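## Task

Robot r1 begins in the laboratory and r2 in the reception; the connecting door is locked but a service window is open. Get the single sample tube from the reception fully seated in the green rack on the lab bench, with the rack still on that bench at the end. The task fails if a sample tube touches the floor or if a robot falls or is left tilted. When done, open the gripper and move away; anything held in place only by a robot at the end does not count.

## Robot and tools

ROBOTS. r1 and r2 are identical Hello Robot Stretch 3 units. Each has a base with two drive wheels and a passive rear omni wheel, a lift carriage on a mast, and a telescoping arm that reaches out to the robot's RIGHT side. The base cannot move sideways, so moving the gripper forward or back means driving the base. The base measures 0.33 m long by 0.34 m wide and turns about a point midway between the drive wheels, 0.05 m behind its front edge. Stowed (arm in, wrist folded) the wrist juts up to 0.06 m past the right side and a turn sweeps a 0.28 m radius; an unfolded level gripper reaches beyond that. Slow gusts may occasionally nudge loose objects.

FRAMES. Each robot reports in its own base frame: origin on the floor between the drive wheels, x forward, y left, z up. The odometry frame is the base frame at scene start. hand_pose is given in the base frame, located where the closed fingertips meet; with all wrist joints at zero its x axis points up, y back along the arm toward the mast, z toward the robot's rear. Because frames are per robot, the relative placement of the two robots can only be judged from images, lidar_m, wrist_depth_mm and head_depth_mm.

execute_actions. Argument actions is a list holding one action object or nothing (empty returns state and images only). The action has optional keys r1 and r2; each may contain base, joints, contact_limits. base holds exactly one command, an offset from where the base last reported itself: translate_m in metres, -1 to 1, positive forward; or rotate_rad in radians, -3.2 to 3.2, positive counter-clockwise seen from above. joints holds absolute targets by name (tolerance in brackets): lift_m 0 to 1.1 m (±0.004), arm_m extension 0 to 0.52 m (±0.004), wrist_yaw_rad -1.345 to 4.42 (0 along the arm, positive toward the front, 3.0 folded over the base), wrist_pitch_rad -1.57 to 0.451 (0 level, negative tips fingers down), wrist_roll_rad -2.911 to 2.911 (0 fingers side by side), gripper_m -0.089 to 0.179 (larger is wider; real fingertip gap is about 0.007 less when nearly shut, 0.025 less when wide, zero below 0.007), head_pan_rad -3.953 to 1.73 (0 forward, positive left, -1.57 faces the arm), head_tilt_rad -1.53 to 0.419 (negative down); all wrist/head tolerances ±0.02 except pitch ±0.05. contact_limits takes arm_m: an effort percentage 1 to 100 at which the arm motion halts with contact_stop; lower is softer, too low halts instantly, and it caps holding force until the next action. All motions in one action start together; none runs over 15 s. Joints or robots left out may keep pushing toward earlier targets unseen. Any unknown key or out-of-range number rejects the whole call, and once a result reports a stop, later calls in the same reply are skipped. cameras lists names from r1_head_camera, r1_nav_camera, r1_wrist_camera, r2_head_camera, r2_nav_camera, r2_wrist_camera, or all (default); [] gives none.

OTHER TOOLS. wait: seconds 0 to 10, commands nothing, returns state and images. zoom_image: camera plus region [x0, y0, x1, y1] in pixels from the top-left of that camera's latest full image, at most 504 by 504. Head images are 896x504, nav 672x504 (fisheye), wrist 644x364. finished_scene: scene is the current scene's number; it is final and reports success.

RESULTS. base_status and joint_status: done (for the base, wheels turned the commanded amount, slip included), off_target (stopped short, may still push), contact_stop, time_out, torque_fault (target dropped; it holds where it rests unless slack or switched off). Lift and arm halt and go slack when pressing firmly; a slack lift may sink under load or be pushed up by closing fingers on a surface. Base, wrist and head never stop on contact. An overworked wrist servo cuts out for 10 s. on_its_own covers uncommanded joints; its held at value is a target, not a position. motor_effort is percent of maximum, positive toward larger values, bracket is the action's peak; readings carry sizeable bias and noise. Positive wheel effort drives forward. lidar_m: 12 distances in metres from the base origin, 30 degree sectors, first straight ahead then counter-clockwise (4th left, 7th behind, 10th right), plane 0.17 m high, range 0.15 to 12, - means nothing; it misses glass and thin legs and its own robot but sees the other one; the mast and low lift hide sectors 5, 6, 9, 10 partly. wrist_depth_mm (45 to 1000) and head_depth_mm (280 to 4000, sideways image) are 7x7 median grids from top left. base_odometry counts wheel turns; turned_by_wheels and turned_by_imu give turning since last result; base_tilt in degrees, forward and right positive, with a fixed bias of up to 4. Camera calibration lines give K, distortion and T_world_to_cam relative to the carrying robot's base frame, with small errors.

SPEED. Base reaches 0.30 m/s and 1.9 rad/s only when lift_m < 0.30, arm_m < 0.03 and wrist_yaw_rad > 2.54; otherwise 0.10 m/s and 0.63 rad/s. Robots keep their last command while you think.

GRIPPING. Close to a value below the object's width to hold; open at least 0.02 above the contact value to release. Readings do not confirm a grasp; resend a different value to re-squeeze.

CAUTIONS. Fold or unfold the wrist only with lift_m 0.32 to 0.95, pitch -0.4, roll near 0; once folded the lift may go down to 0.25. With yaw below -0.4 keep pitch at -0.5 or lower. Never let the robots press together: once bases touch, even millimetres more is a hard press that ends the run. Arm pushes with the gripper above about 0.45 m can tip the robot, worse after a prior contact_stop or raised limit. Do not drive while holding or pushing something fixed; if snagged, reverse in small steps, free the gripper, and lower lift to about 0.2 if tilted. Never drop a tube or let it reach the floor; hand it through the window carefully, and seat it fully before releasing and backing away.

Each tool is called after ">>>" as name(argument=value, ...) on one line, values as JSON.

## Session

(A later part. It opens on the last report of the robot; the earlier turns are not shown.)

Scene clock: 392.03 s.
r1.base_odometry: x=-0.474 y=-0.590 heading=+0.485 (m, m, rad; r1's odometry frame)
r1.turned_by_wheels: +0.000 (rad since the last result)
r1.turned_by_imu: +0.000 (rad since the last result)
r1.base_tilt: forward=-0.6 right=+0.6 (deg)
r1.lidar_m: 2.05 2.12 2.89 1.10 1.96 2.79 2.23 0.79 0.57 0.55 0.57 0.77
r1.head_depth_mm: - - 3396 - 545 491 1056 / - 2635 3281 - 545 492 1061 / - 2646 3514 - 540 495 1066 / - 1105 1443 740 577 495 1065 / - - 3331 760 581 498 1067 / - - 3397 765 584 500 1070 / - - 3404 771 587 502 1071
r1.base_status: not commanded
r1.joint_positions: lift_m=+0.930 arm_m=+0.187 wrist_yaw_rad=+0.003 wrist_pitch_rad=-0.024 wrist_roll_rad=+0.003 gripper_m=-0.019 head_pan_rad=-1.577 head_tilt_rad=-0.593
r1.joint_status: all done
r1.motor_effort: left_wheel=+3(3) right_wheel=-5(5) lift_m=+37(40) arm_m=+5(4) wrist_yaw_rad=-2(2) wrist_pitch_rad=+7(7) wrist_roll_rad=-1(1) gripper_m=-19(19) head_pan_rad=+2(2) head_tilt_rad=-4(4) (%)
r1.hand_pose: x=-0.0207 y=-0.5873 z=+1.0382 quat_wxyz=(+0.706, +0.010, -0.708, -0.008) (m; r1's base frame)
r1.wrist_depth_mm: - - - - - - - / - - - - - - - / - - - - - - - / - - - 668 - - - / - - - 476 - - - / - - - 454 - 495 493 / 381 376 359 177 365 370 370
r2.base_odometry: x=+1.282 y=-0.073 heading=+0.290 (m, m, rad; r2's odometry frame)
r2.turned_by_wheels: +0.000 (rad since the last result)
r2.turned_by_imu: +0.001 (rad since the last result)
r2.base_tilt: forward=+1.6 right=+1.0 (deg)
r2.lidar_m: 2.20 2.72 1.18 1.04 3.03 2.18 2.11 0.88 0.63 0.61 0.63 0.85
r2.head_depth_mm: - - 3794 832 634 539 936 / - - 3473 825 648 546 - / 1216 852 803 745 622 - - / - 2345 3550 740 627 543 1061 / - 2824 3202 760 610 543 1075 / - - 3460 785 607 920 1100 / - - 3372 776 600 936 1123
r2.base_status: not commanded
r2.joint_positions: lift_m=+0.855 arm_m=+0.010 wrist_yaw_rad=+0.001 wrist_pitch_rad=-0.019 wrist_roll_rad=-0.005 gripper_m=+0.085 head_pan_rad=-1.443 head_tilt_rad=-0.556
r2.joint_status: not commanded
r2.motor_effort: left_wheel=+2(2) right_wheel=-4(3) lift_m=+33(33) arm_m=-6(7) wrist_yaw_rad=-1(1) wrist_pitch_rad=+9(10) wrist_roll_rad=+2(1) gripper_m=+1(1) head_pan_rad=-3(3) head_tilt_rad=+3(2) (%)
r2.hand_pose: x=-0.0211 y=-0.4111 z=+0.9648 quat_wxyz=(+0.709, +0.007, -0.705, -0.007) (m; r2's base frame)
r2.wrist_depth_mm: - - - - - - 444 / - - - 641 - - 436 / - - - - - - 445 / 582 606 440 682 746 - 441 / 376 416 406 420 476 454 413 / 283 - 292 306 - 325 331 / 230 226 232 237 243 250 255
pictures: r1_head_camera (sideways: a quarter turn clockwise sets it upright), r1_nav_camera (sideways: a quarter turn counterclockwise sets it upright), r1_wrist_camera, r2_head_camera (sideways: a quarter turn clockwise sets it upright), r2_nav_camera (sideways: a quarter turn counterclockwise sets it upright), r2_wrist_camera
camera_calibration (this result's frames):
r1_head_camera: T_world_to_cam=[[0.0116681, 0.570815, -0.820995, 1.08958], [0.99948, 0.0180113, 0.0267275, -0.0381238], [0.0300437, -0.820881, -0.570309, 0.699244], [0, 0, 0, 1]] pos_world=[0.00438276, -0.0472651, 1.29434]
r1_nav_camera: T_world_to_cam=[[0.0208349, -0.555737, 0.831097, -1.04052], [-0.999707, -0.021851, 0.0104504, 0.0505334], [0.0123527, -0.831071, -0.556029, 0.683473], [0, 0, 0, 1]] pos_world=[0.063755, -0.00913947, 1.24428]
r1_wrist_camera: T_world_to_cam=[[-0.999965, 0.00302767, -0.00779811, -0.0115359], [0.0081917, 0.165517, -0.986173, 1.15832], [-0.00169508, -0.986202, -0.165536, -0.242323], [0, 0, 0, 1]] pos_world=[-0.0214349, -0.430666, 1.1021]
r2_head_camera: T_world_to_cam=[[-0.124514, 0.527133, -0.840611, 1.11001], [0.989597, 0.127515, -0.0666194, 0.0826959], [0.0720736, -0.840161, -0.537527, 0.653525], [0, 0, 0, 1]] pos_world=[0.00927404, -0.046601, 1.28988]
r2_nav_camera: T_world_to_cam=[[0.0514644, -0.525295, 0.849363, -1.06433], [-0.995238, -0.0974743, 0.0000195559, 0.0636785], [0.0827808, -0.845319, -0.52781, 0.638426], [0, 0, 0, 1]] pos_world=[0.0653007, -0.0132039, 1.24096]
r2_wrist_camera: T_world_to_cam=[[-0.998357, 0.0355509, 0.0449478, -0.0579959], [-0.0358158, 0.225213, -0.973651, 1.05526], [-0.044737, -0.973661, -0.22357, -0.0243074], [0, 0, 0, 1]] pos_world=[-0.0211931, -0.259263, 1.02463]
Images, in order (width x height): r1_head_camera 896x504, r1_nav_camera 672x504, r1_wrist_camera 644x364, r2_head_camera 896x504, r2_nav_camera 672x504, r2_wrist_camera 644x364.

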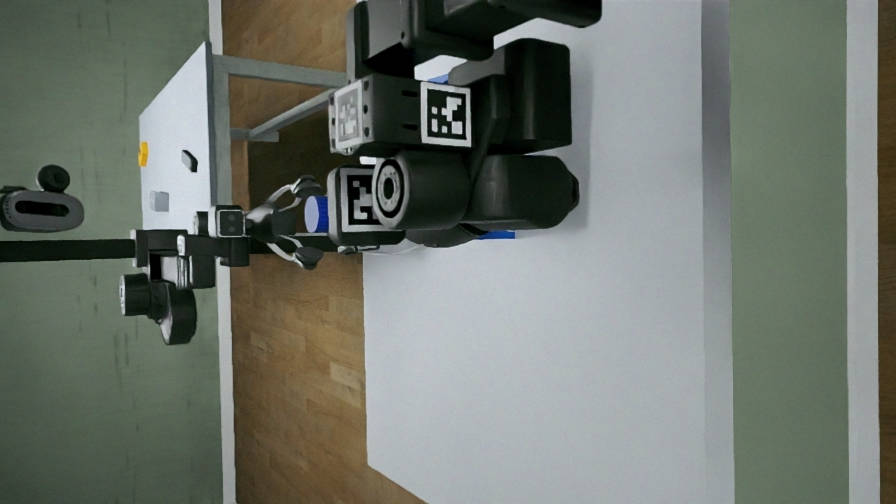

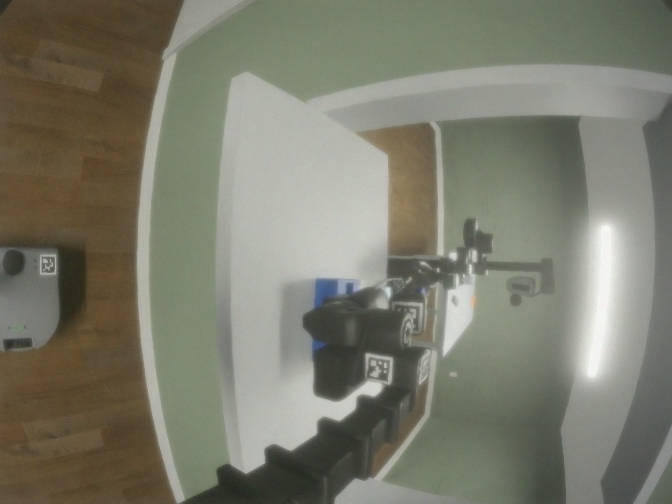

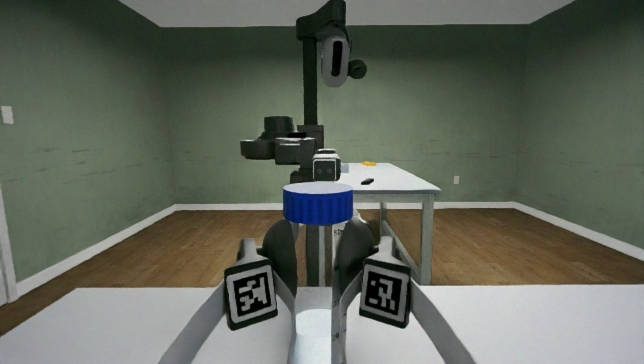

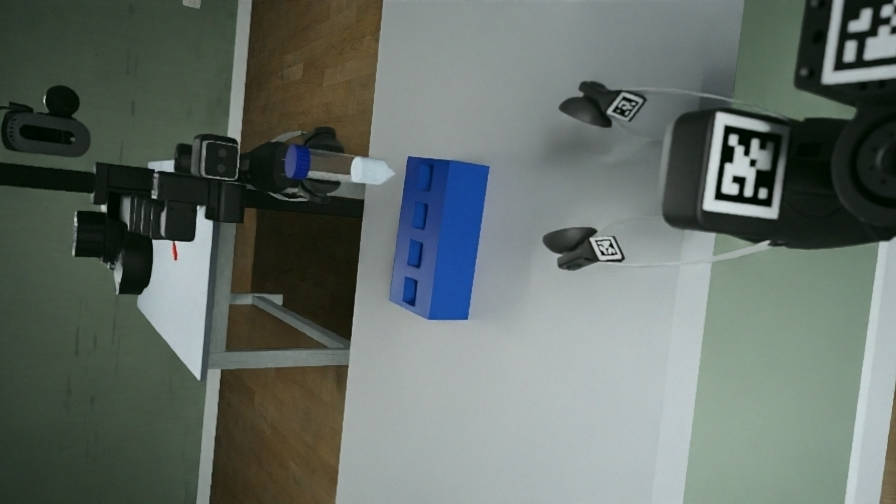

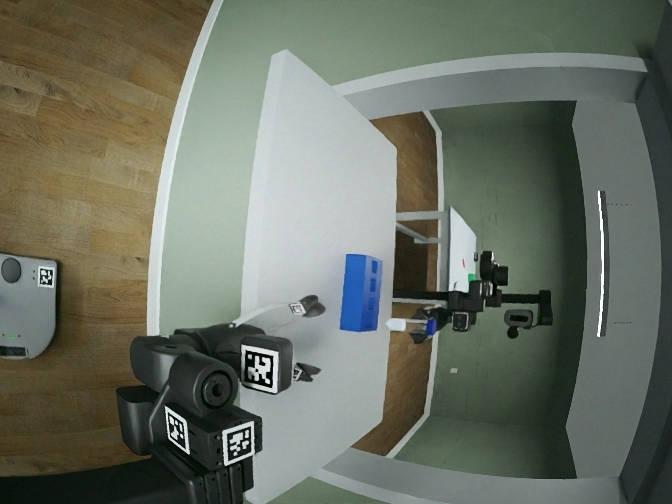

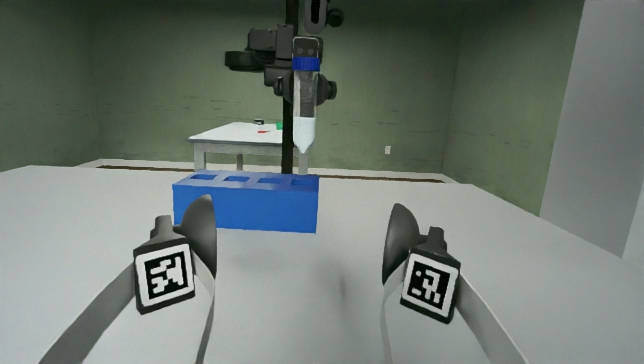

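>>> execute_actions(actions=[{"r1": {"base": {"translate_m": 0.34}, "joints": {"arm_m": 0.0}}}], cameras=[])

>>> execute_actions(actions=[{"r1": {"base": {"rotate_rad": -1.54}, "joints": {"head_pan_rad": -2.6, "head_tilt_rad": -0.5}}}], cameras=["r1_head_camera", "r1_nav_camera"])

Scene clock: 405.77 s.
r1.base_odometry: x=-0.173 y=-0.432 heading=+0.485 (m, m, rad; r1's odometry frame)
r1.turned_by_wheels: +0.000 (rad since the last result)
r1.turned_by_imu: +0.000 (rad since the last result)
r1.base_tilt: forward=-0.6 right=+0.6 (deg)
r1.lidar_m: 1.71 1.77 2.41 2.54 1.15 3.13 2.22 0.78 0.57 0.55 0.57 0.75
r1.head_depth_mm: - 1035 2861 740 600 - - / - 1217 3027 746 584 - - / - - 3069 738 - - - / - 545 542 591 708 876 1061 / 425 474 532 609 709 850 1057 / 427 474 533 609 710 853 1060 / 428 475 533 609 712 852 1057
r1.base_status: done
r1.joint_positions: lift_m=+0.930 arm_m=+0.000 wrist_yaw_rad=+0.001 wrist_pitch_rad=-0.024 wrist_roll_rad=+0.003 gripper_m=-0.019 head_pan_rad=-1.577 head_tilt_rad=-0.593
r1.joint_status: all done
r1.motor_effort: left_wheel=+2(6) right_wheel=-4(5) lift_m=+37(38) arm_m=-4(3) wrist_yaw_rad=-1(1) wrist_pitch_rad=+7(7) wrist_roll_rad=-1(1) gripper_m=-19(19) head_pan_rad=+3(3) head_tilt_rad=-3(3) (%)
r1.hand_pose: x=-0.0211 y=-0.4008 z=+1.0382 quat_wxyz=(+0.706, +0.009, -0.708, -0.008) (m; r1's base frame)
r1.wrist_depth_mm: 284 284 281 - - - - / 290 290 287 - - - - / 298 298 296 - - - - / 305 304 302 400 - - - / 313 313 311 347 - - - / 320 321 318 457 528 493 463 / 328 327 326 177 365 376 354
r2.base_odometry: x=+1.282 y=-0.073 heading=+0.290 (m, m, rad; r2's odometry frame)
r2.turned_by_wheels: +0.000 (rad since the last result)
r2.turned_by_imu: +0.001 (rad since the last result)
r2.base_tilt: forward=+1.7 right=+1.0 (deg)
r2.lidar_m: 2.20 2.73 1.18 1.04 3.05 2.18 2.11 0.88 0.63 0.61 0.63 0.85
r2.head_depth_mm: - - 3330 830 634 540 937 / - - 3680 822 649 546 - / - 3366 3382 743 623 - - / - 2832 3568 739 627 544 1061 / - 2836 3203 760 611 542 1074 / - - 3422 785 607 920 1099 / - - 3373 775 601 937 1116
r2.base_status: not commanded
r2.joint_positions: lift_m=+0.855 arm_m=+0.010 wrist_yaw_rad=+0.001 wrist_pitch_rad=-0.019 wrist_roll_rad=-0.005 gripper_m=+0.085 head_pan_rad=-1.443 head_tilt_rad=-0.556
r2.joint_status: not commanded
r2.motor_effort: left_wheel=+3(2) right_wheel=-3(3) lift_m=+33(33) arm_m=-7(6) wrist_yaw_rad=-1(1) wrist_pitch_rad=+10(9) wrist_roll_rad=+2(1) gripper_m=+0(1) head_pan_rad=-3(2) head_tilt_rad=+3(2) (%)
r2.hand_pose: x=-0.0211 y=-0.4111 z=+0.9648 quat_wxyz=(+0.709, +0.007, -0.705, -0.007) (m; r2's base frame)
r2.wrist_depth_mm: - - - - - - 439 / - - - - 927 - 440 / - - - - - - 437 / 583 615 438 703 745 - 434 / 382 417 415 417 480 455 414 / 282 - 293 304 - 326 332 / 232 226 233 238 242 251 255
pictures: none
No camera images: the call's "cameras" was empty. Leave "cameras" out to get every camera's image.

Scene clock: 409.13 s.
r1.base_odometry: x=-0.173 y=-0.432 heading=-1.055 (m, m, rad; r1's odometry frame)
r1.turned_by_wheels: -1.540 (rad since the last result)
r1.turned_by_imu: -1.575 (rad since the last result)
r1.base_tilt: forward=-0.6 right=+0.5 (deg)
r1.lidar_m: 0.54 0.57 0.75 1.71 1.78 2.44 2.54 1.14 3.12 2.08 0.77 0.56
r1.head_depth_mm: 3183 3419 1680 2344 1910 1498 1306 / 3347 3592 1696 1275 1726 1512 1351 / 3564 3869 1708 2276 1936 1512 - / 3796 - 1720 2509 1925 1569 - / 3948 - - 2408 1863 - - / 3623 3852 3921 2651 1945 - - / 3242 3408 3588 2697 1962 - -
r1.base_status: done
r1.joint_positions: lift_m=+0.930 arm_m=+0.000 wrist_yaw_rad=+0.001 wrist_pitch_rad=-0.024 wrist_roll_rad=+0.003 gripper_m=-0.019 head_pan_rad=-2.593 head_tilt_rad=-0.507
r1.joint_status: all done
r1.motor_effort: left_wheel=+2(6) right_wheel=-3(8) lift_m=+38(37) arm_m=-3(4) wrist_yaw_rad=-1(1) wrist_pitch_rad=+7(7) wrist_roll_rad=-1(1) gripper_m=-19(21) head_pan_rad=-3(34) head_tilt_rad=+4(17) (%)
r1.hand_pose: x=-0.0211 y=-0.4008 z=+1.0382 quat_wxyz=(+0.706, +0.009, -0.708, -0.008) (m; r1's base frame)
r1.wrist_depth_mm: 666 - - - - - - / 663 948 - - - - - / 665 962 - - - - - / 678 946 - - - - - / 675 885 - - - - - / 505 624 - - - - - / 417 947 - 177 - - -
r2.base_odometry: x=+1.282 y=-0.073 heading=+0.290 (m, m, rad; r2's odometry frame)
r2.turned_by_wheels: +0.000 (rad since the last result)
r2.turned_by_imu: +0.001 (rad since the last result)
r2.base_tilt: forward=+1.7 right=+1.0 (deg)
r2.lidar_m: 2.20 2.72 1.18 1.04 3.03 2.17 2.11 0.88 0.64 0.61 0.63 0.85
r2.head_depth_mm: - 1209 3667 832 632 540 936 / - - 3640 823 648 546 - / - 3069 3388 744 623 - - / - 2807 3551 739 628 544 1061 / - 2777 3166 758 611 543 1080 / - - 3410 785 604 919 1099 / - - 3376 774 601 937 1123
r2.base_status: not commanded
r2.joint_positions: lift_m=+0.855 arm_m=+0.010 wrist_yaw_rad=+0.001 wrist_pitch_rad=-0.019 wrist_roll_rad=-0.005 gripper_m=+0.085 head_pan_rad=-1.443 head_tilt_rad=-0.556
r2.joint_status: not commanded
r2.motor_effort: left_wheel=+2(2) right_wheel=-3(3) lift_m=+33(33) arm_m=-6(6) wrist_yaw_rad=-1(1) wrist_pitch_rad=+10(10) wrist_roll_rad=+1(2) gripper_m=-1(1) head_pan_rad=-3(3) head_tilt_rad=+3(2) (%)
r2.hand_pose: x=-0.0211 y=-0.4111 z=+0.9648 quat_wxyz=(+0.709, +0.007, -0.705, -0.007) (m; r2's base frame)
r2.wrist_depth_mm: - - - - - - 441 / - - - - - - 440 / - - - - - - 439 / 582 601 440 688 738 - 435 / 379 422 409 422 473 454 414 / 282 - 294 304 - 327 331 / 229 225 234 238 245 250 254
pictures: r1_head_camera (sideways: a quarter turn clockwise sets it upright), r1_nav_camera (sideways: a quarter turn counterclockwise sets it upright)
camera_calibration (this result's frames):
r1_head_camera: T_world_to_cam=[[0.429404, 0.252898, -0.86698, 1.14699], [0.543657, -0.838948, 0.0245452, -0.032505], [-0.721144, -0.48188, -0.497738, 0.609407], [0, 0, 0, 1]] pos_world=[-0.035381, -0.023681, 1.29854]
r1_nav_camera: T_world_to_cam=[[-0.398775, -0.272162, 0.875732, -1.09617], [-0.544304, 0.83879, 0.0128252, 0.0446623], [-0.738046, -0.47155, -0.482627, 0.592547], [0, 0, 0, 1]] pos_world=[0.0245113, -0.0563821, 1.24536]
Images, in order (width x height): r1_head_camera 896x504, r1_nav_camera 672x504.

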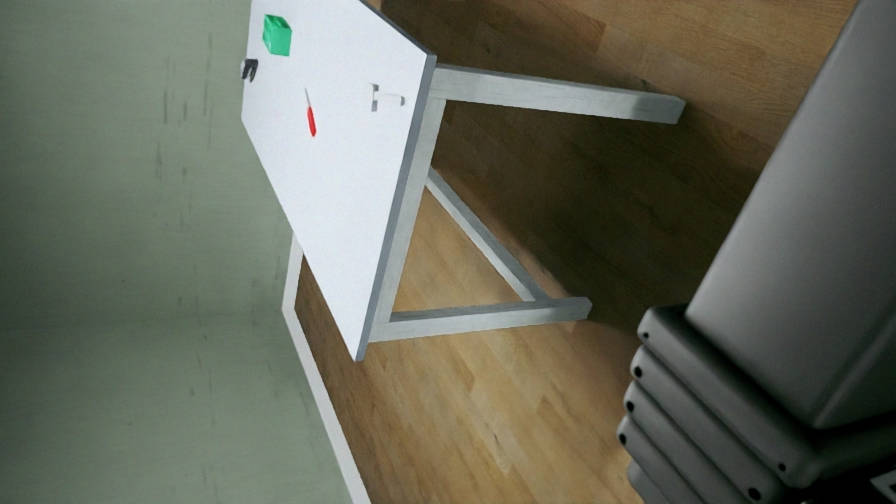

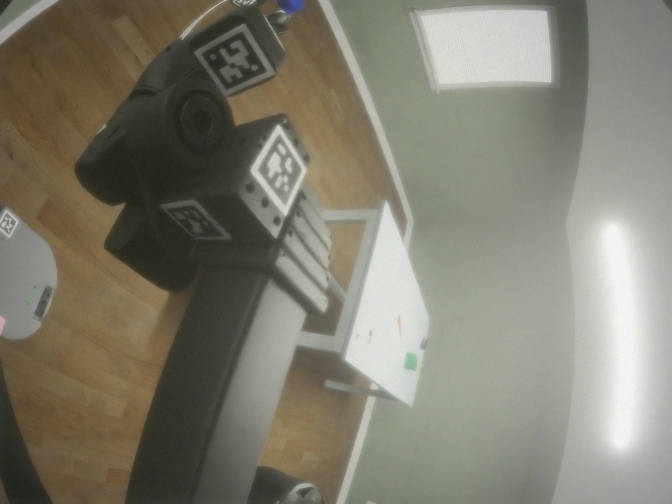

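>>> execute_actions(actions=[{"r1": {"base": {"translate_m": -1.0}, "joints": {"head_pan_rad": -2.3, "head_tilt_rad": -0.6}}}], cameras=["r1_head_camera"])

Scene clock: 432.63 s.
r1.base_odometry: x=-0.666 y=+0.438 heading=-1.055 (m, m, rad; r1's odometry frame)
r1.turned_by_wheels: +0.000 (rad since the last result)
r1.turned_by_imu: +0.001 (rad since the last result)
r1.base_tilt: forward=-0.6 right=+0.4 (deg)
r1.lidar_m: 1.55 1.61 1.77 1.72 1.77 2.45 1.54 1.34 0.32 0.95 2.18 1.61
r1.head_depth_mm: 2650 2886 1319 925 1583 1492 - / 2909 3156 1336 931 738 - - / 3255 3519 1337 938 770 - - / 3332 3645 1360 939 - - - / 3089 3401 3359 949 806 - - / 2877 3121 3232 954 779 - - / 2689 2908 3082 958 759 - -
r1.base_status: done
r1.joint_positions: lift_m=+0.930 arm_m=+0.000 wrist_yaw_rad=+0.001 wrist_pitch_rad=-0.024 wrist_roll_rad=+0.003 gripper_m=-0.019 head_pan_rad=-2.307 head_tilt_rad=-0.593
r1.joint_status: all done
r1.motor_effort: left_wheel=+2(5) right_wheel=-3(8) lift_m=+38(37) arm_m=-3(4) wrist_yaw_rad=-1(1) wrist_pitch_rad=+7(7) wrist_roll_rad=-1(1) gripper_m=-18(19) head_pan_rad=+3(25) head_tilt_rad=-4(15) (%)
r1.hand_pose: x=-0.0211 y=-0.4008 z=+1.0382 quat_wxyz=(+0.706, +0.009, -0.708, -0.008) (m; r1's base frame)
r1.wrist_depth_mm: - - - - - - - / - - - - - - - / - - - - - - - / - - - - - - - / - - - - - - - / - - - - 762 706 703 / - - - 176 530 539 534
r2.base_odometry: x=+1.282 y=-0.073 heading=+0.290 (m, m, rad; r2's odometry frame)
r2.turned_by_wheels: +0.000 (rad since the last result)
r2.turned_by_imu: +0.002 (rad since the last result)
r2.base_tilt: forward=+1.7 right=+1.0 (deg)
r2.lidar_m: 2.20 2.72 1.18 1.04 3.03 2.18 2.10 0.88 0.63 0.61 0.63 0.85
r2.head_depth_mm: - - 3582 833 635 540 937 / - - 3623 823 648 546 - / - 3333 3394 743 624 - - / - 2802 3529 738 627 543 1060 / - 2799 3192 760 610 542 1079 / - - 3424 787 606 919 1100 / - - 3381 777 601 936 1119
r2.base_status: not commanded
r2.joint_positions: lift_m=+0.855 arm_m=+0.010 wrist_yaw_rad=+0.001 wrist_pitch_rad=-0.019 wrist_roll_rad=-0.005 gripper_m=+0.085 head_pan_rad=-1.443 head_tilt_rad=-0.556
r2.joint_status: not commanded
r2.motor_effort: left_wheel=+2(2) right_wheel=-3(3) lift_m=+33(33) arm_m=-6(6) wrist_yaw_rad=-1(1) wrist_pitch_rad=+9(9) wrist_roll_rad=+1(1) gripper_m=+0(0) head_pan_rad=-3(2) head_tilt_rad=+3(3) (%)
r2.hand_pose: x=-0.0211 y=-0.4111 z=+0.9648 quat_wxyz=(+0.709, +0.007, -0.705, -0.007) (m; r2's base frame)
r2.wrist_depth_mm: - - - - - - 453 / - - - - - - 440 / - - - - - - 443 / 578 616 433 695 758 - 436 / 374 418 409 422 478 461 418 / 283 - 293 301 - 327 331 / 229 227 232 237 241 250 253
pictures: r1_head_camera (sideways: a quarter turn clockwise sets it upright)
camera_calibration (this result's frames):
r1_head_camera: T_world_to_cam=[[0.389011, 0.417106, -0.821397, 1.0878], [0.756741, -0.653169, 0.0267105, -0.0366208], [-0.52537, -0.631976, -0.569731, 0.70188], [0, 0, 0, 1]] pos_world=[-0.0267065, -0.034076, 1.29438]
Images, in order (width x height): r1_head_camera 896x504.

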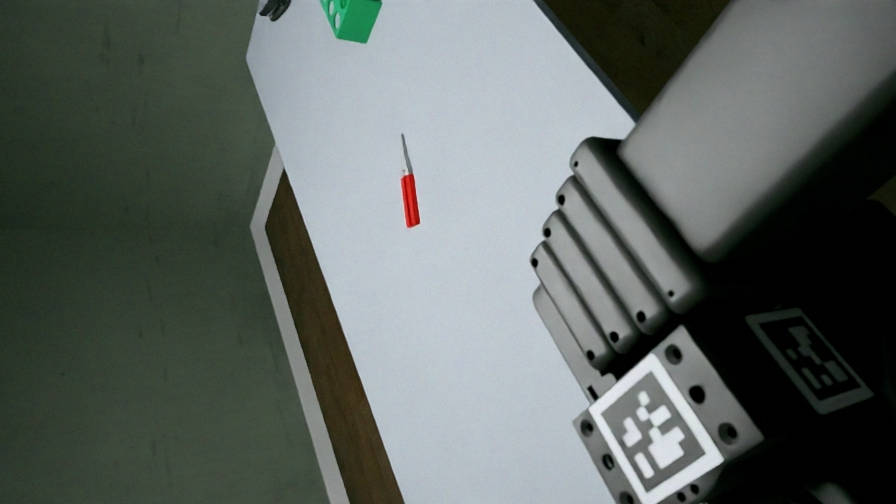

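>>> execute_actions(actions=[{"r1": {"base": {"translate_m": -1.0}, "joints": {"head_pan_rad": -1.57, "head_tilt_rad": -0.85, "lift_m": 0.87}}}], cameras=["r1_head_camera", "r1_wrist_camera"])

Scene clock: 453.93 s.
r1.base_odometry: x=-1.160 y=+1.307 heading=-1.055 (m, m, rad; r1's odometry frame)
r1.turned_by_wheels: +0.000 (rad since the last result)
r1.turned_by_imu: +0.001 (rad since the last result)
r1.base_tilt: forward=-0.6 right=+0.5 (deg)
r1.lidar_m: 2.55 2.43 1.79 1.72 1.79 1.80 1.75 0.59 0.98 0.94 0.99 0.92
r1.head_depth_mm: 2631 2657 835 684 - - 1073 / 2642 2670 843 687 - - 1079 / 2636 2685 863 - - - 1111 / 2656 2740 882 678 587 1233 1105 / 2650 2739 860 699 590 1238 1107 / 2679 2760 865 704 592 1241 1113 / 2658 2779 871 708 596 1246 1119
r1.base_status: done
r1.joint_positions: lift_m=+0.870 arm_m=+0.000 wrist_yaw_rad=+0.001 wrist_pitch_rad=-0.024 wrist_roll_rad=+0.003 gripper_m=-0.019 head_pan_rad=-1.577 head_tilt_rad=-0.839
r1.joint_status: all done
r1.motor_effort: left_wheel=+3(3) right_wheel=-3(8) lift_m=+30(39) arm_m=-3(3) wrist_yaw_rad=-1(0) wrist_pitch_rad=+7(7) wrist_roll_rad=-1(1) gripper_m=-19(19) head_pan_rad=+3(35) head_tilt_rad=-6(26) (%)
r1.hand_pose: x=-0.0211 y=-0.4008 z=+0.9785 quat_wxyz=(+0.706, +0.009, -0.708, -0.009) (m; r1's base frame)
r1.wrist_depth_mm: - - - - - - - / - - - - - - - / - - - - - - - / - - - - - - - / - - - 741 - - - / 606 603 638 538 628 588 552 / 438 453 428 177 434 444 441
r2.base_odometry: x=+1.282 y=-0.073 heading=+0.290 (m, m, rad; r2's odometry frame)
r2.turned_by_wheels: +0.000 (rad since the last result)
r2.turned_by_imu: +0.003 (rad since the last result)
r2.base_tilt: forward=+1.7 right=+1.0 (deg)
r2.lidar_m: 2.20 2.72 1.17 1.04 3.03 2.18 2.11 0.88 0.64 0.61 0.63 0.85
r2.head_depth_mm: - - 3749 832 634 539 937 / - - 3436 823 648 545 - / - 3342 3421 745 622 - - / - 2815 3501 737 626 544 1060 / - 2778 3186 758 611 543 1076 / - - 3433 784 606 921 1098 / - - 3357 777 601 937 1120
r2.base_status: not commanded
r2.joint_positions: lift_m=+0.855 arm_m=+0.010 wrist_yaw_rad=+0.001 wrist_pitch_rad=-0.019 wrist_roll_rad=-0.005 gripper_m=+0.085 head_pan_rad=-1.443 head_tilt_rad=-0.556
r2.joint_status: not commanded
r2.motor_effort: left_wheel=+1(2) right_wheel=-3(3) lift_m=+33(33) arm_m=-6(6) wrist_yaw_rad=-1(1) wrist_pitch_rad=+9(9) wrist_roll_rad=+1(1) gripper_m=+0(0) head_pan_rad=-3(3) head_tilt_rad=+2(3) (%)
r2.hand_pose: x=-0.0211 y=-0.4111 z=+0.9648 quat_wxyz=(+0.709, +0.007, -0.705, -0.007) (m; r2's base frame)
r2.wrist_depth_mm: - - - - - - 440 / - - - - - - 454 / - - - - - - 436 / 579 603 436 698 743 - 436 / 376 410 411 417 469 462 415 / 281 - 292 301 - 325 334 / 231 226 232 238 241 250 257
pictures: r1_head_camera (sideways: a quarter turn clockwise sets it upright), r1_wrist_camera
camera_calibration (this result's frames):
r1_head_camera: T_world_to_cam=[[0.0128116, 0.753561, -0.657253, 0.876159], [0.999435, 0.0107725, 0.0318326, -0.0447603], [0.0310681, -0.65729, -0.752997, 0.936865], [0, 0, 0, 1]] pos_world=[0.00440344, -0.0439649, 1.28274]
r1_wrist_camera: T_world_to_cam=[[-0.999959, 0.00459536, -0.00779471, -0.0123417], [0.00844837, 0.165671, -0.986145, 1.06857], [-0.00324033, -0.98617, -0.165703, -0.0681452], [0, 0, 0, 1]] pos_world=[-0.0215897, -0.244177, 1.04238]
Images, in order (width x height): r1_head_camera 896x504, r1_wrist_camera 644x364.

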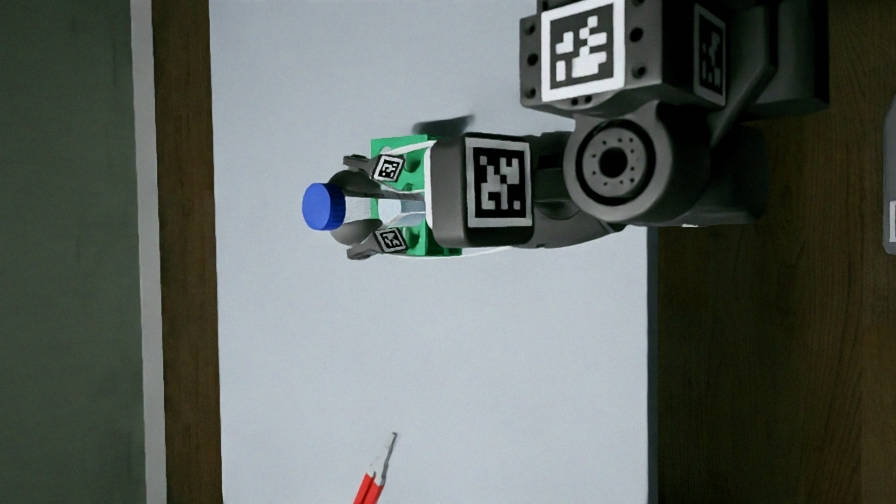

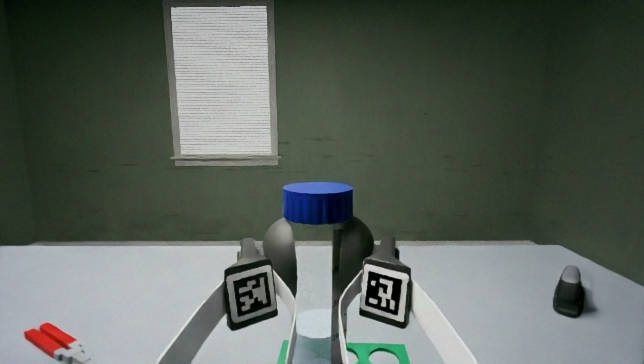

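>>> zoom_image(camera="r1_wrist_camera", region=[200, 244, 460, 364])

>>> zoom_image(camera="r1_head_camera", region=[280, 100, 520, 290])

Region (200, 244, 460, 364) of r1_wrist_camera's 644x364 image, scaled by 1.938; it fills the top 233 rows of this view, and the rest is white.

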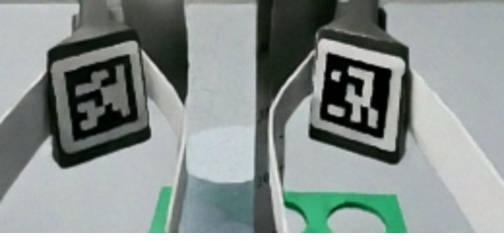

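Region (280, 100, 520, 290) of r1_head_camera's 896x504 image, scaled by 2.100, with more detail than that image has; it fills the top 399 rows of this view, and the rest is white.

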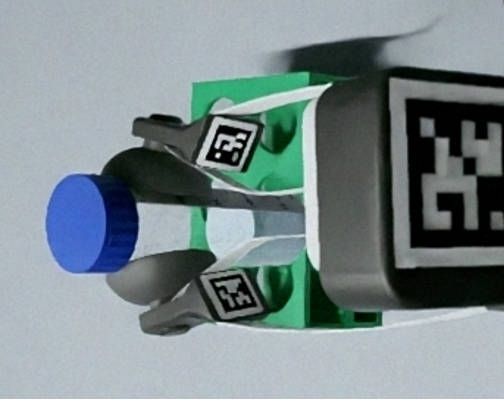

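>>> execute_actions(actions=[{"r1": {"base": {"translate_m": -0.026}, "joints": {"lift_m": 0.80}}}], cameras=["r1_head_camera", "r1_wrist_camera"])

Scene clock: 476.67 s.
r1.base_odometry: x=-1.173 y=+1.330 heading=-1.054 (m, m, rad; r1's odometry frame)
r1.turned_by_wheels: +0.000 (rad since the last result)
r1.turned_by_imu: +0.000 (rad since the last result)
r1.base_tilt: forward=-0.6 right=+0.5 (deg)
r1.lidar_m: 2.57 2.43 1.79 1.72 1.79 1.78 1.72 0.57 0.97 0.95 0.98 0.94
r1.head_depth_mm: 2637 2658 835 684 590 - - / 2637 2688 841 688 594 - 1061 / 2663 2666 845 656 - - 1092 / 2648 2696 854 661 587 1232 1105 / 2678 2735 860 701 589 1233 1109 / 2675 2754 864 703 591 1242 1117 / 2668 2799 874 708 595 1250 1118
r1.base_status: done
r1.joint_positions: lift_m=+0.800 arm_m=+0.000 wrist_yaw_rad=+0.001 wrist_pitch_rad=-0.025 wrist_roll_rad=+0.003 gripper_m=-0.019 head_pan_rad=-1.577 head_tilt_rad=-0.839
r1.joint_status: all done
r1.motor_effort: left_wheel=+2(5) right_wheel=-4(8) lift_m=+29(28) arm_m=-4(3) wrist_yaw_rad=-1(1) wrist_pitch_rad=+7(7) wrist_roll_rad=-1(1) gripper_m=-20(20) head_pan_rad=+3(4) head_tilt_rad=-6(6) (%)
r1.hand_pose: x=-0.0211 y=-0.4008 z=+0.9085 quat_wxyz=(+0.706, +0.009, -0.708, -0.009) (m; r1's base frame)
r1.wrist_depth_mm: - - - - - - - / - - - - - - - / - - - - - - - / - - - - - - - / 679 677 672 562 666 662 - / 451 454 484 309 476 444 444 / 342 340 297 176 309 335 334
r2.base_odometry: x=+1.282 y=-0.073 heading=+0.290 (m, m, rad; r2's odometry frame)
r2.turned_by_wheels: +0.000 (rad since the last result)
r2.turned_by_imu: +0.001 (rad since the last result)
r2.base_tilt: forward=+1.6 right=+1.0 (deg)
r2.lidar_m: 2.20 2.72 1.17 1.04 3.03 2.17 2.11 0.88 0.64 0.61 0.63 0.85
r2.head_depth_mm: - - 3738 832 634 541 935 / - - 3427 821 649 546 - / - 3333 3390 744 622 - - / - 2839 3557 739 628 544 1062 / - 2786 3190 761 611 542 1074 / - - 3418 786 607 921 1096 / - - 3415 776 600 936 1121
r2.base_status: not commanded
r2.joint_positions: lift_m=+0.855 arm_m=+0.010 wrist_yaw_rad=+0.001 wrist_pitch_rad=-0.019 wrist_roll_rad=-0.005 gripper_m=+0.085 head_pan_rad=-1.443 head_tilt_rad=-0.556
r2.joint_status: not commanded
r2.motor_effort: left_wheel=+3(3) right_wheel=-3(3) lift_m=+33(33) arm_m=-7(6) wrist_yaw_rad=-1(1) wrist_pitch_rad=+9(10) wrist_roll_rad=+2(1) gripper_m=+0(1) head_pan_rad=-3(3) head_tilt_rad=+2(3) (%)
r2.hand_pose: x=-0.0211 y=-0.4111 z=+0.9648 quat_wxyz=(+0.709, +0.007, -0.705, -0.007) (m; r2's base frame)
r2.wrist_depth_mm: - - - - - - 446 / - - - - - - 444 / - - - - - - 439 / 594 604 440 698 761 - 437 / 376 409 411 413 488 452 418 / 282 - 293 304 - 326 330 / 230 224 232 236 243 251 252
pictures: r1_head_camera (sideways: a quarter turn clockwise sets it upright), r1_wrist_camera
camera_calibration (this result's frames):
r1_head_camera: T_world_to_cam=[[0.0127315, 0.753576, -0.657237, 0.876138], [0.999434, 0.0108781, 0.031833, -0.0447608], [0.031138, -0.65727, -0.753011, 0.936883], [0, 0, 0, 1]] pos_world=[0.00440812, -0.0439646, 1.28274]
r1_wrist_camera: T_world_to_cam=[[-0.999959, 0.00459605, -0.00779413, -0.0128878], [0.00844823, 0.165766, -0.986129, 0.999548], [-0.0032403, -0.986154, -0.165798, -0.079651], [0, 0, 0, 1]] pos_world=[-0.0215897, -0.24418, 0.972376]
Images, in order (width x height): r1_head_camera 896x504, r1_wrist_camera 644x364.

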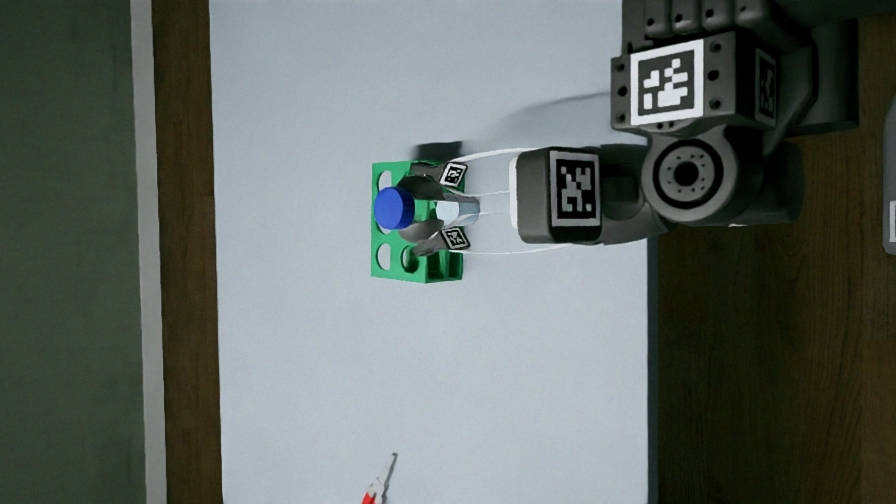

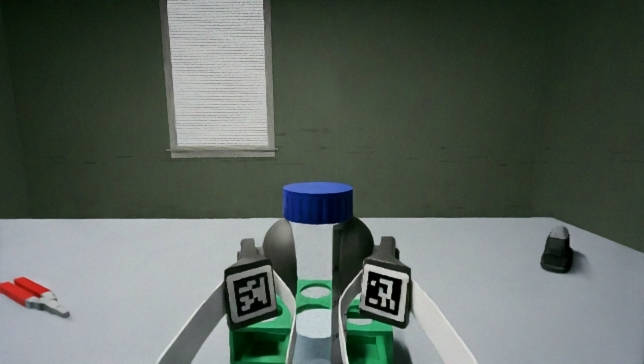

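>>> zoom_image(camera="r1_wrist_camera", region=[200, 224, 440, 364])

>>> zoom_image(camera="r1_head_camera", region=[340, 130, 540, 300])

Region (200, 224, 440, 364) of r1_wrist_camera's 644x364 image, scaled by 2.100; it fills the top 294 rows of this view, and the rest is white.

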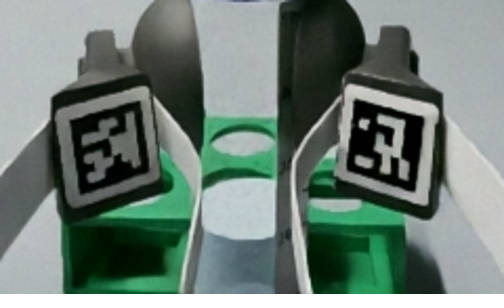

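Region (340, 130, 540, 300) of r1_head_camera's 896x504 image, scaled by 2.520, with more detail than that image has; it fills the top 428 rows of this view, and the rest is white.

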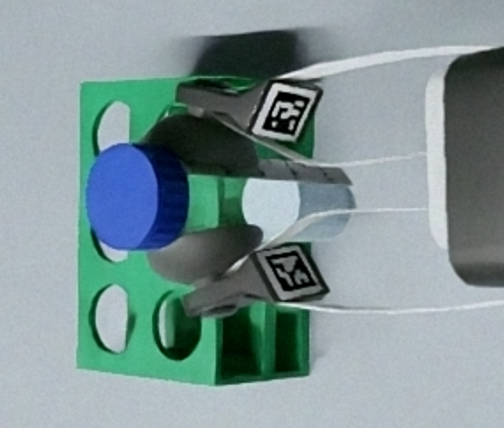

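>>> execute_actions(actions=[{"r1": {"base": {"translate_m": 0.005}, "joints": {"lift_m": 0.812, "arm_m": 0.106}}}], cameras=["r1_head_camera", "r1_wrist_camera"])

>>> zoom_image(camera="r1_head_camera", region=[280, 130, 520, 300])

Scene clock: 504.73 s.
r1.base_odometry: x=-1.170 y=+1.326 heading=-1.054 (m, m, rad; r1's odometry frame)
r1.turned_by_wheels: +0.000 (rad since the last result)
r1.turned_by_imu: +0.000 (rad since the last result)
r1.base_tilt: forward=-0.6 right=+0.5 (deg)
r1.lidar_m: 2.57 2.43 1.78 1.72 1.79 1.79 1.73 0.57 0.98 0.95 0.98 0.94
r1.head_depth_mm: 2634 2653 835 718 - 1206 1077 / 2667 2673 841 727 - 1219 1096 / 2666 2708 860 - - 1220 1111 / 2667 2743 880 677 587 1231 1110 / 2667 2772 860 699 589 1235 1106 / 2675 2778 864 704 594 1246 1110 / 2680 2814 871 708 595 1249 1114
r1.base_status: done
r1.joint_positions: lift_m=+0.812 arm_m=+0.106 wrist_yaw_rad=+0.001 wrist_pitch_rad=-0.025 wrist_roll_rad=+0.003 gripper_m=-0.019 head_pan_rad=-1.577 head_tilt_rad=-0.840
r1.joint_status: all done
r1.motor_effort: left_wheel=+2(6) right_wheel=-3(4) lift_m=+37(40) arm_m=+4(4) wrist_yaw_rad=-1(1) wrist_pitch_rad=+7(7) wrist_roll_rad=-1(1) gripper_m=-19(19) head_pan_rad=+3(3) head_tilt_rad=-7(5) (%)
r1.hand_pose: x=-0.0211 y=-0.5063 z=+0.9201 quat_wxyz=(+0.706, +0.009, -0.708, -0.009) (m; r1's base frame)
r1.wrist_depth_mm: - - - - - - - / - - - - - - - / - - - - - - - / - - - - - - - / - - - 587 - - - / 478 478 510 432 503 467 435 / 360 357 338 177 344 351 352
r2.base_odometry: x=+1.282 y=-0.073 heading=+0.290 (m, m, rad; r2's odometry frame)
r2.turned_by_wheels: +0.000 (rad since the last result)
r2.turned_by_imu: +0.001 (rad since the last result)
r2.base_tilt: forward=+1.7 right=+1.1 (deg)
r2.lidar_m: 2.20 2.72 1.18 1.04 3.05 2.18 2.11 0.88 0.64 0.61 0.63 0.85
r2.head_depth_mm: - - 3729 833 633 540 939 / - - 3446 822 649 546 - / - 3044 3375 744 621 - - / - 2843 3558 741 626 544 1060 / - 2777 3221 759 612 542 1077 / - - 3423 786 606 919 1101 / - - 3369 776 599 936 1121
r2.base_status: not commanded
r2.joint_positions: lift_m=+0.855 arm_m=+0.010 wrist_yaw_rad=+0.001 wrist_pitch_rad=-0.019 wrist_roll_rad=-0.005 gripper_m=+0.085 head_pan_rad=-1.443 head_tilt_rad=-0.556
r2.joint_status: not commanded
r2.motor_effort: left_wheel=+2(1) right_wheel=-3(3) lift_m=+33(33) arm_m=-6(6) wrist_yaw_rad=-1(1) wrist_pitch_rad=+9(9) wrist_roll_rad=+1(1) gripper_m=+0(1) head_pan_rad=-3(3) head_tilt_rad=+2(3) (%)
r2.hand_pose: x=-0.0211 y=-0.4111 z=+0.9648 quat_wxyz=(+0.709, +0.007, -0.705, -0.007) (m; r2's base frame)
r2.wrist_depth_mm: - - - - - - 451 / - - - - - - 436 / - - - - - - 443 / 580 606 440 691 735 - 435 / 379 418 416 423 476 465 418 / 281 - 293 304 - 327 336 / 231 225 232 236 242 250 255
pictures: r1_head_camera (sideways: a quarter turn clockwise sets it upright), r1_wrist_camera
camera_calibration (this result's frames):
r1_head_camera: T_world_to_cam=[[0.0127321, 0.753738, -0.657052, 0.875897], [0.999434, 0.0108709, 0.0318371, -0.0447662], [0.0311396, -0.657085, -0.753173, 0.937093], [0, 0, 0, 1]] pos_world=[0.00440817, -0.0439599, 1.28273]
r1_wrist_camera: T_world_to_cam=[[-0.999959, 0.00461353, -0.00779342, -0.012308], [0.00845088, 0.165901, -0.986106, 1.02859], [-0.00325649, -0.986132, -0.165933, -0.181606], [0, 0, 0, 1]] pos_world=[-0.0215914, -0.349675, 0.984066]
Images, in order (width x height): r1_head_camera 896x504, r1_wrist_camera 644x364.

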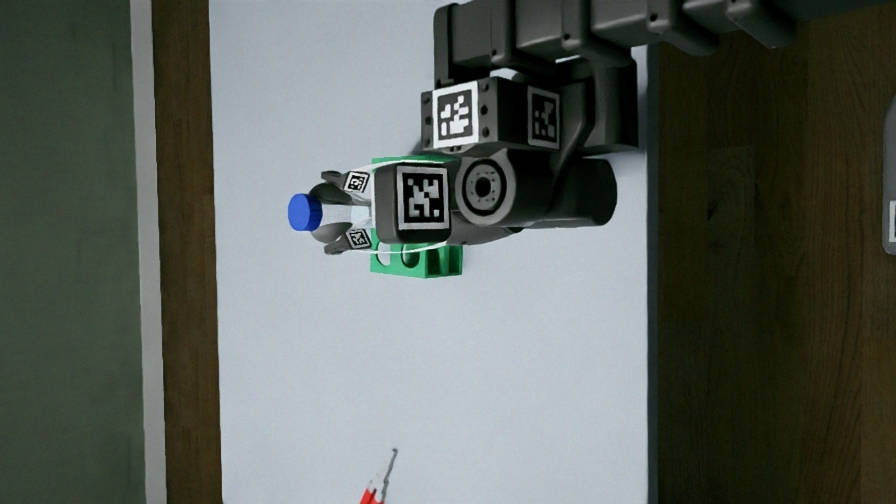

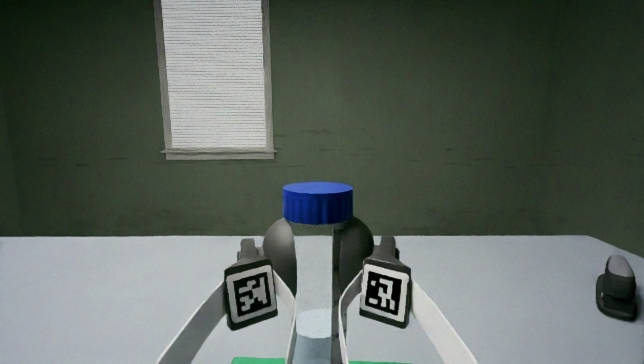

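Region (280, 130, 520, 300) of r1_head_camera's 896x504 image, scaled by 2.100, with more detail than that image has; it fills the top 357 rows of this view, and the rest is white.

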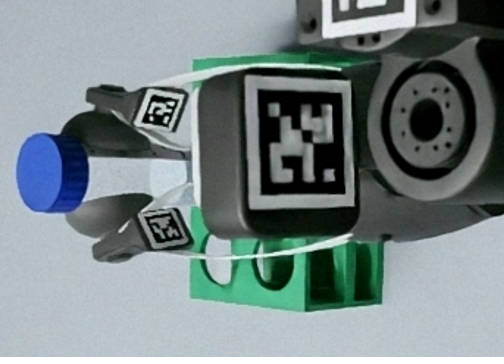

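>>> execute_actions(actions=[{"r1": {"joints": {"lift_m": 0.772}}}], cameras=["r1_head_camera", "r1_wrist_camera"])

>>> zoom_image(camera="r1_wrist_camera", region=[200, 224, 440, 364])

>>> zoom_image(camera="r1_head_camera", region=[280, 130, 520, 300])

Scene clock: 509.00 s.
r1.base_odometry: x=-1.170 y=+1.326 heading=-1.054 (m, m, rad; r1's odometry frame)
r1.turned_by_wheels: +0.000 (rad since the last result)
r1.turned_by_imu: +0.000 (rad since the last result)
r1.base_tilt: forward=-0.6 right=+0.5 (deg)
r1.lidar_m: 2.57 2.43 1.78 1.72 1.79 1.78 1.73 0.58 0.98 0.95 0.98 0.94
r1.head_depth_mm: 2625 2654 836 699 - - 1065 / 2618 2656 840 706 - 1231 1097 / 2621 2720 848 685 - 1226 1109 / 2636 2722 855 674 586 1227 1105 / 2669 2756 858 700 591 1229 1107 / 2652 2780 866 705 592 1240 1111 / 2668 2795 874 707 597 1245 1117
r1.base_status: not commanded
r1.joint_positions: lift_m=+0.772 arm_m=+0.106 wrist_yaw_rad=+0.001 wrist_pitch_rad=-0.024 wrist_roll_rad=+0.003 gripper_m=-0.019 head_pan_rad=-1.577 head_tilt_rad=-0.840
r1.joint_status: all done
r1.motor_effort: left_wheel=+2(2) right_wheel=-3(3) lift_m=+30(33) arm_m=+5(5) wrist_yaw_rad=-1(1) wrist_pitch_rad=+7(7) wrist_roll_rad=-1(1) gripper_m=-19(19) head_pan_rad=+3(4) head_tilt_rad=-6(6) (%)
r1.hand_pose: x=-0.0211 y=-0.5063 z=+0.8806 quat_wxyz=(+0.706, +0.009, -0.708, -0.008) (m; r1's base frame)
r1.wrist_depth_mm: - - - - - - - / - - - - - - - / - - - - - - - / - - - - - - - / 596 588 585 488 584 566 563 / 395 395 418 300 412 388 374 / 297 297 198 177 201 292 287
r2.base_odometry: x=+1.282 y=-0.073 heading=+0.290 (m, m, rad; r2's odometry frame)
r2.turned_by_wheels: +0.000 (rad since the last result)
r2.turned_by_imu: +0.001 (rad since the last result)
r2.base_tilt: forward=+1.7 right=+1.0 (deg)
r2.lidar_m: 2.20 2.72 1.18 1.04 3.04 2.18 2.10 0.88 0.63 0.61 0.63 0.85
r2.head_depth_mm: - - 3700 831 633 541 936 / - - 3440 822 649 545 - / - 3058 3390 744 621 - - / - 2837 3555 741 627 543 1059 / - 2805 3188 759 611 542 1074 / - - 3427 784 606 920 1099 / - - 3367 777 602 936 1119
r2.base_status: not commanded
r2.joint_positions: lift_m=+0.855 arm_m=+0.010 wrist_yaw_rad=+0.001 wrist_pitch_rad=-0.019 wrist_roll_rad=-0.005 gripper_m=+0.085 head_pan_rad=-1.443 head_tilt_rad=-0.556
r2.joint_status: not commanded
r2.motor_effort: left_wheel=+2(2) right_wheel=-3(3) lift_m=+33(33) arm_m=-7(7) wrist_yaw_rad=-1(1) wrist_pitch_rad=+10(10) wrist_roll_rad=+1(1) gripper_m=+0(0) head_pan_rad=-3(4) head_tilt_rad=+3(3) (%)
r2.hand_pose: x=-0.0211 y=-0.4111 z=+0.9648 quat_wxyz=(+0.709, +0.007, -0.705, -0.007) (m; r2's base frame)
r2.wrist_depth_mm: - - - - - - 452 / - - - - - - 444 / - - - - - - 439 / 587 613 435 699 751 - 430 / 378 413 402 422 472 455 413 / 282 - 296 303 - 325 332 / 234 226 233 238 243 249 255
pictures: r1_head_camera (sideways: a quarter turn clockwise sets it upright), r1_wrist_camera
camera_calibration (this result's frames):
r1_head_camera: T_world_to_cam=[[0.0127322, 0.753738, -0.657052, 0.875897], [0.999434, 0.0108707, 0.0318371, -0.0447662], [0.0311395, -0.657085, -0.753173, 0.937093], [0, 0, 0, 1]] pos_world=[0.00440817, -0.0439599, 1.28273]
r1_wrist_camera: T_world_to_cam=[[-0.999959, 0.00460852, -0.00779629, -0.0126161], [0.00845123, 0.165402, -0.98619, 0.989382], [-0.00325535, -0.986215, -0.165434, -0.188673], [0, 0, 0, 1]] pos_world=[-0.0215913, -0.34966, 0.944408]
Images, in order (width x height): r1_head_camera 896x504, r1_wrist_camera 644x364.

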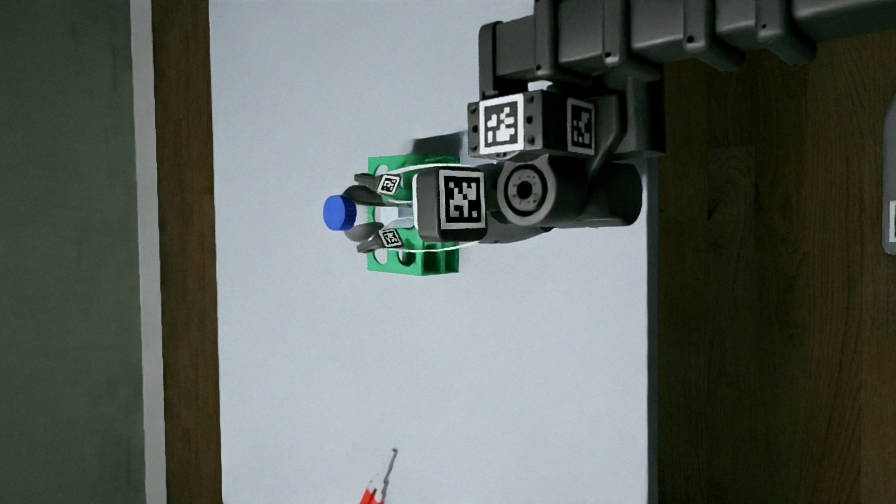

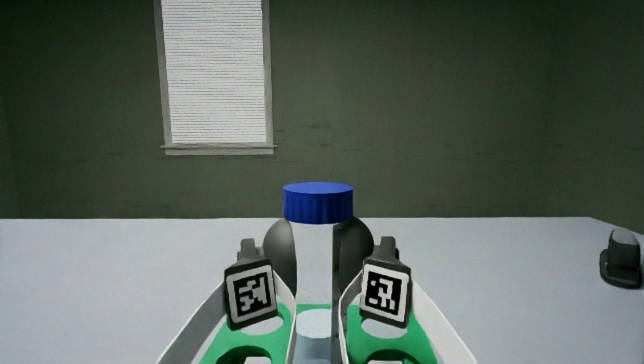

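Region (200, 224, 440, 364) of r1_wrist_camera's 644x364 image, scaled by 2.100; it fills the top 294 rows of this view, and the rest is white.

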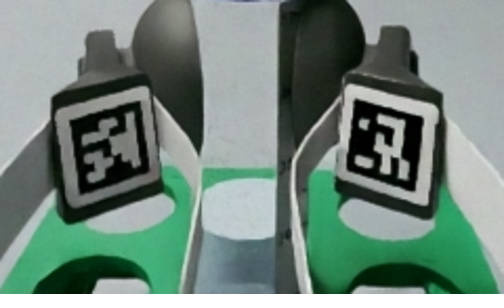

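Region (280, 130, 520, 300) of r1_head_camera's 896x504 image, scaled by 2.100, with more detail than that image has; it fills the top 357 rows of this view, and the rest is white.

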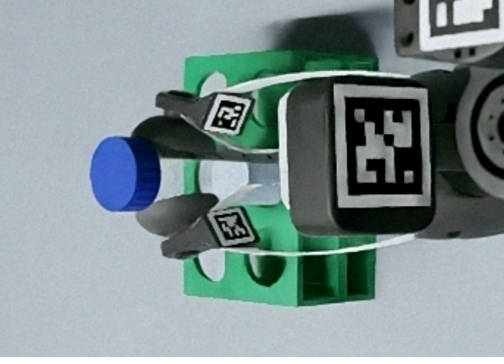

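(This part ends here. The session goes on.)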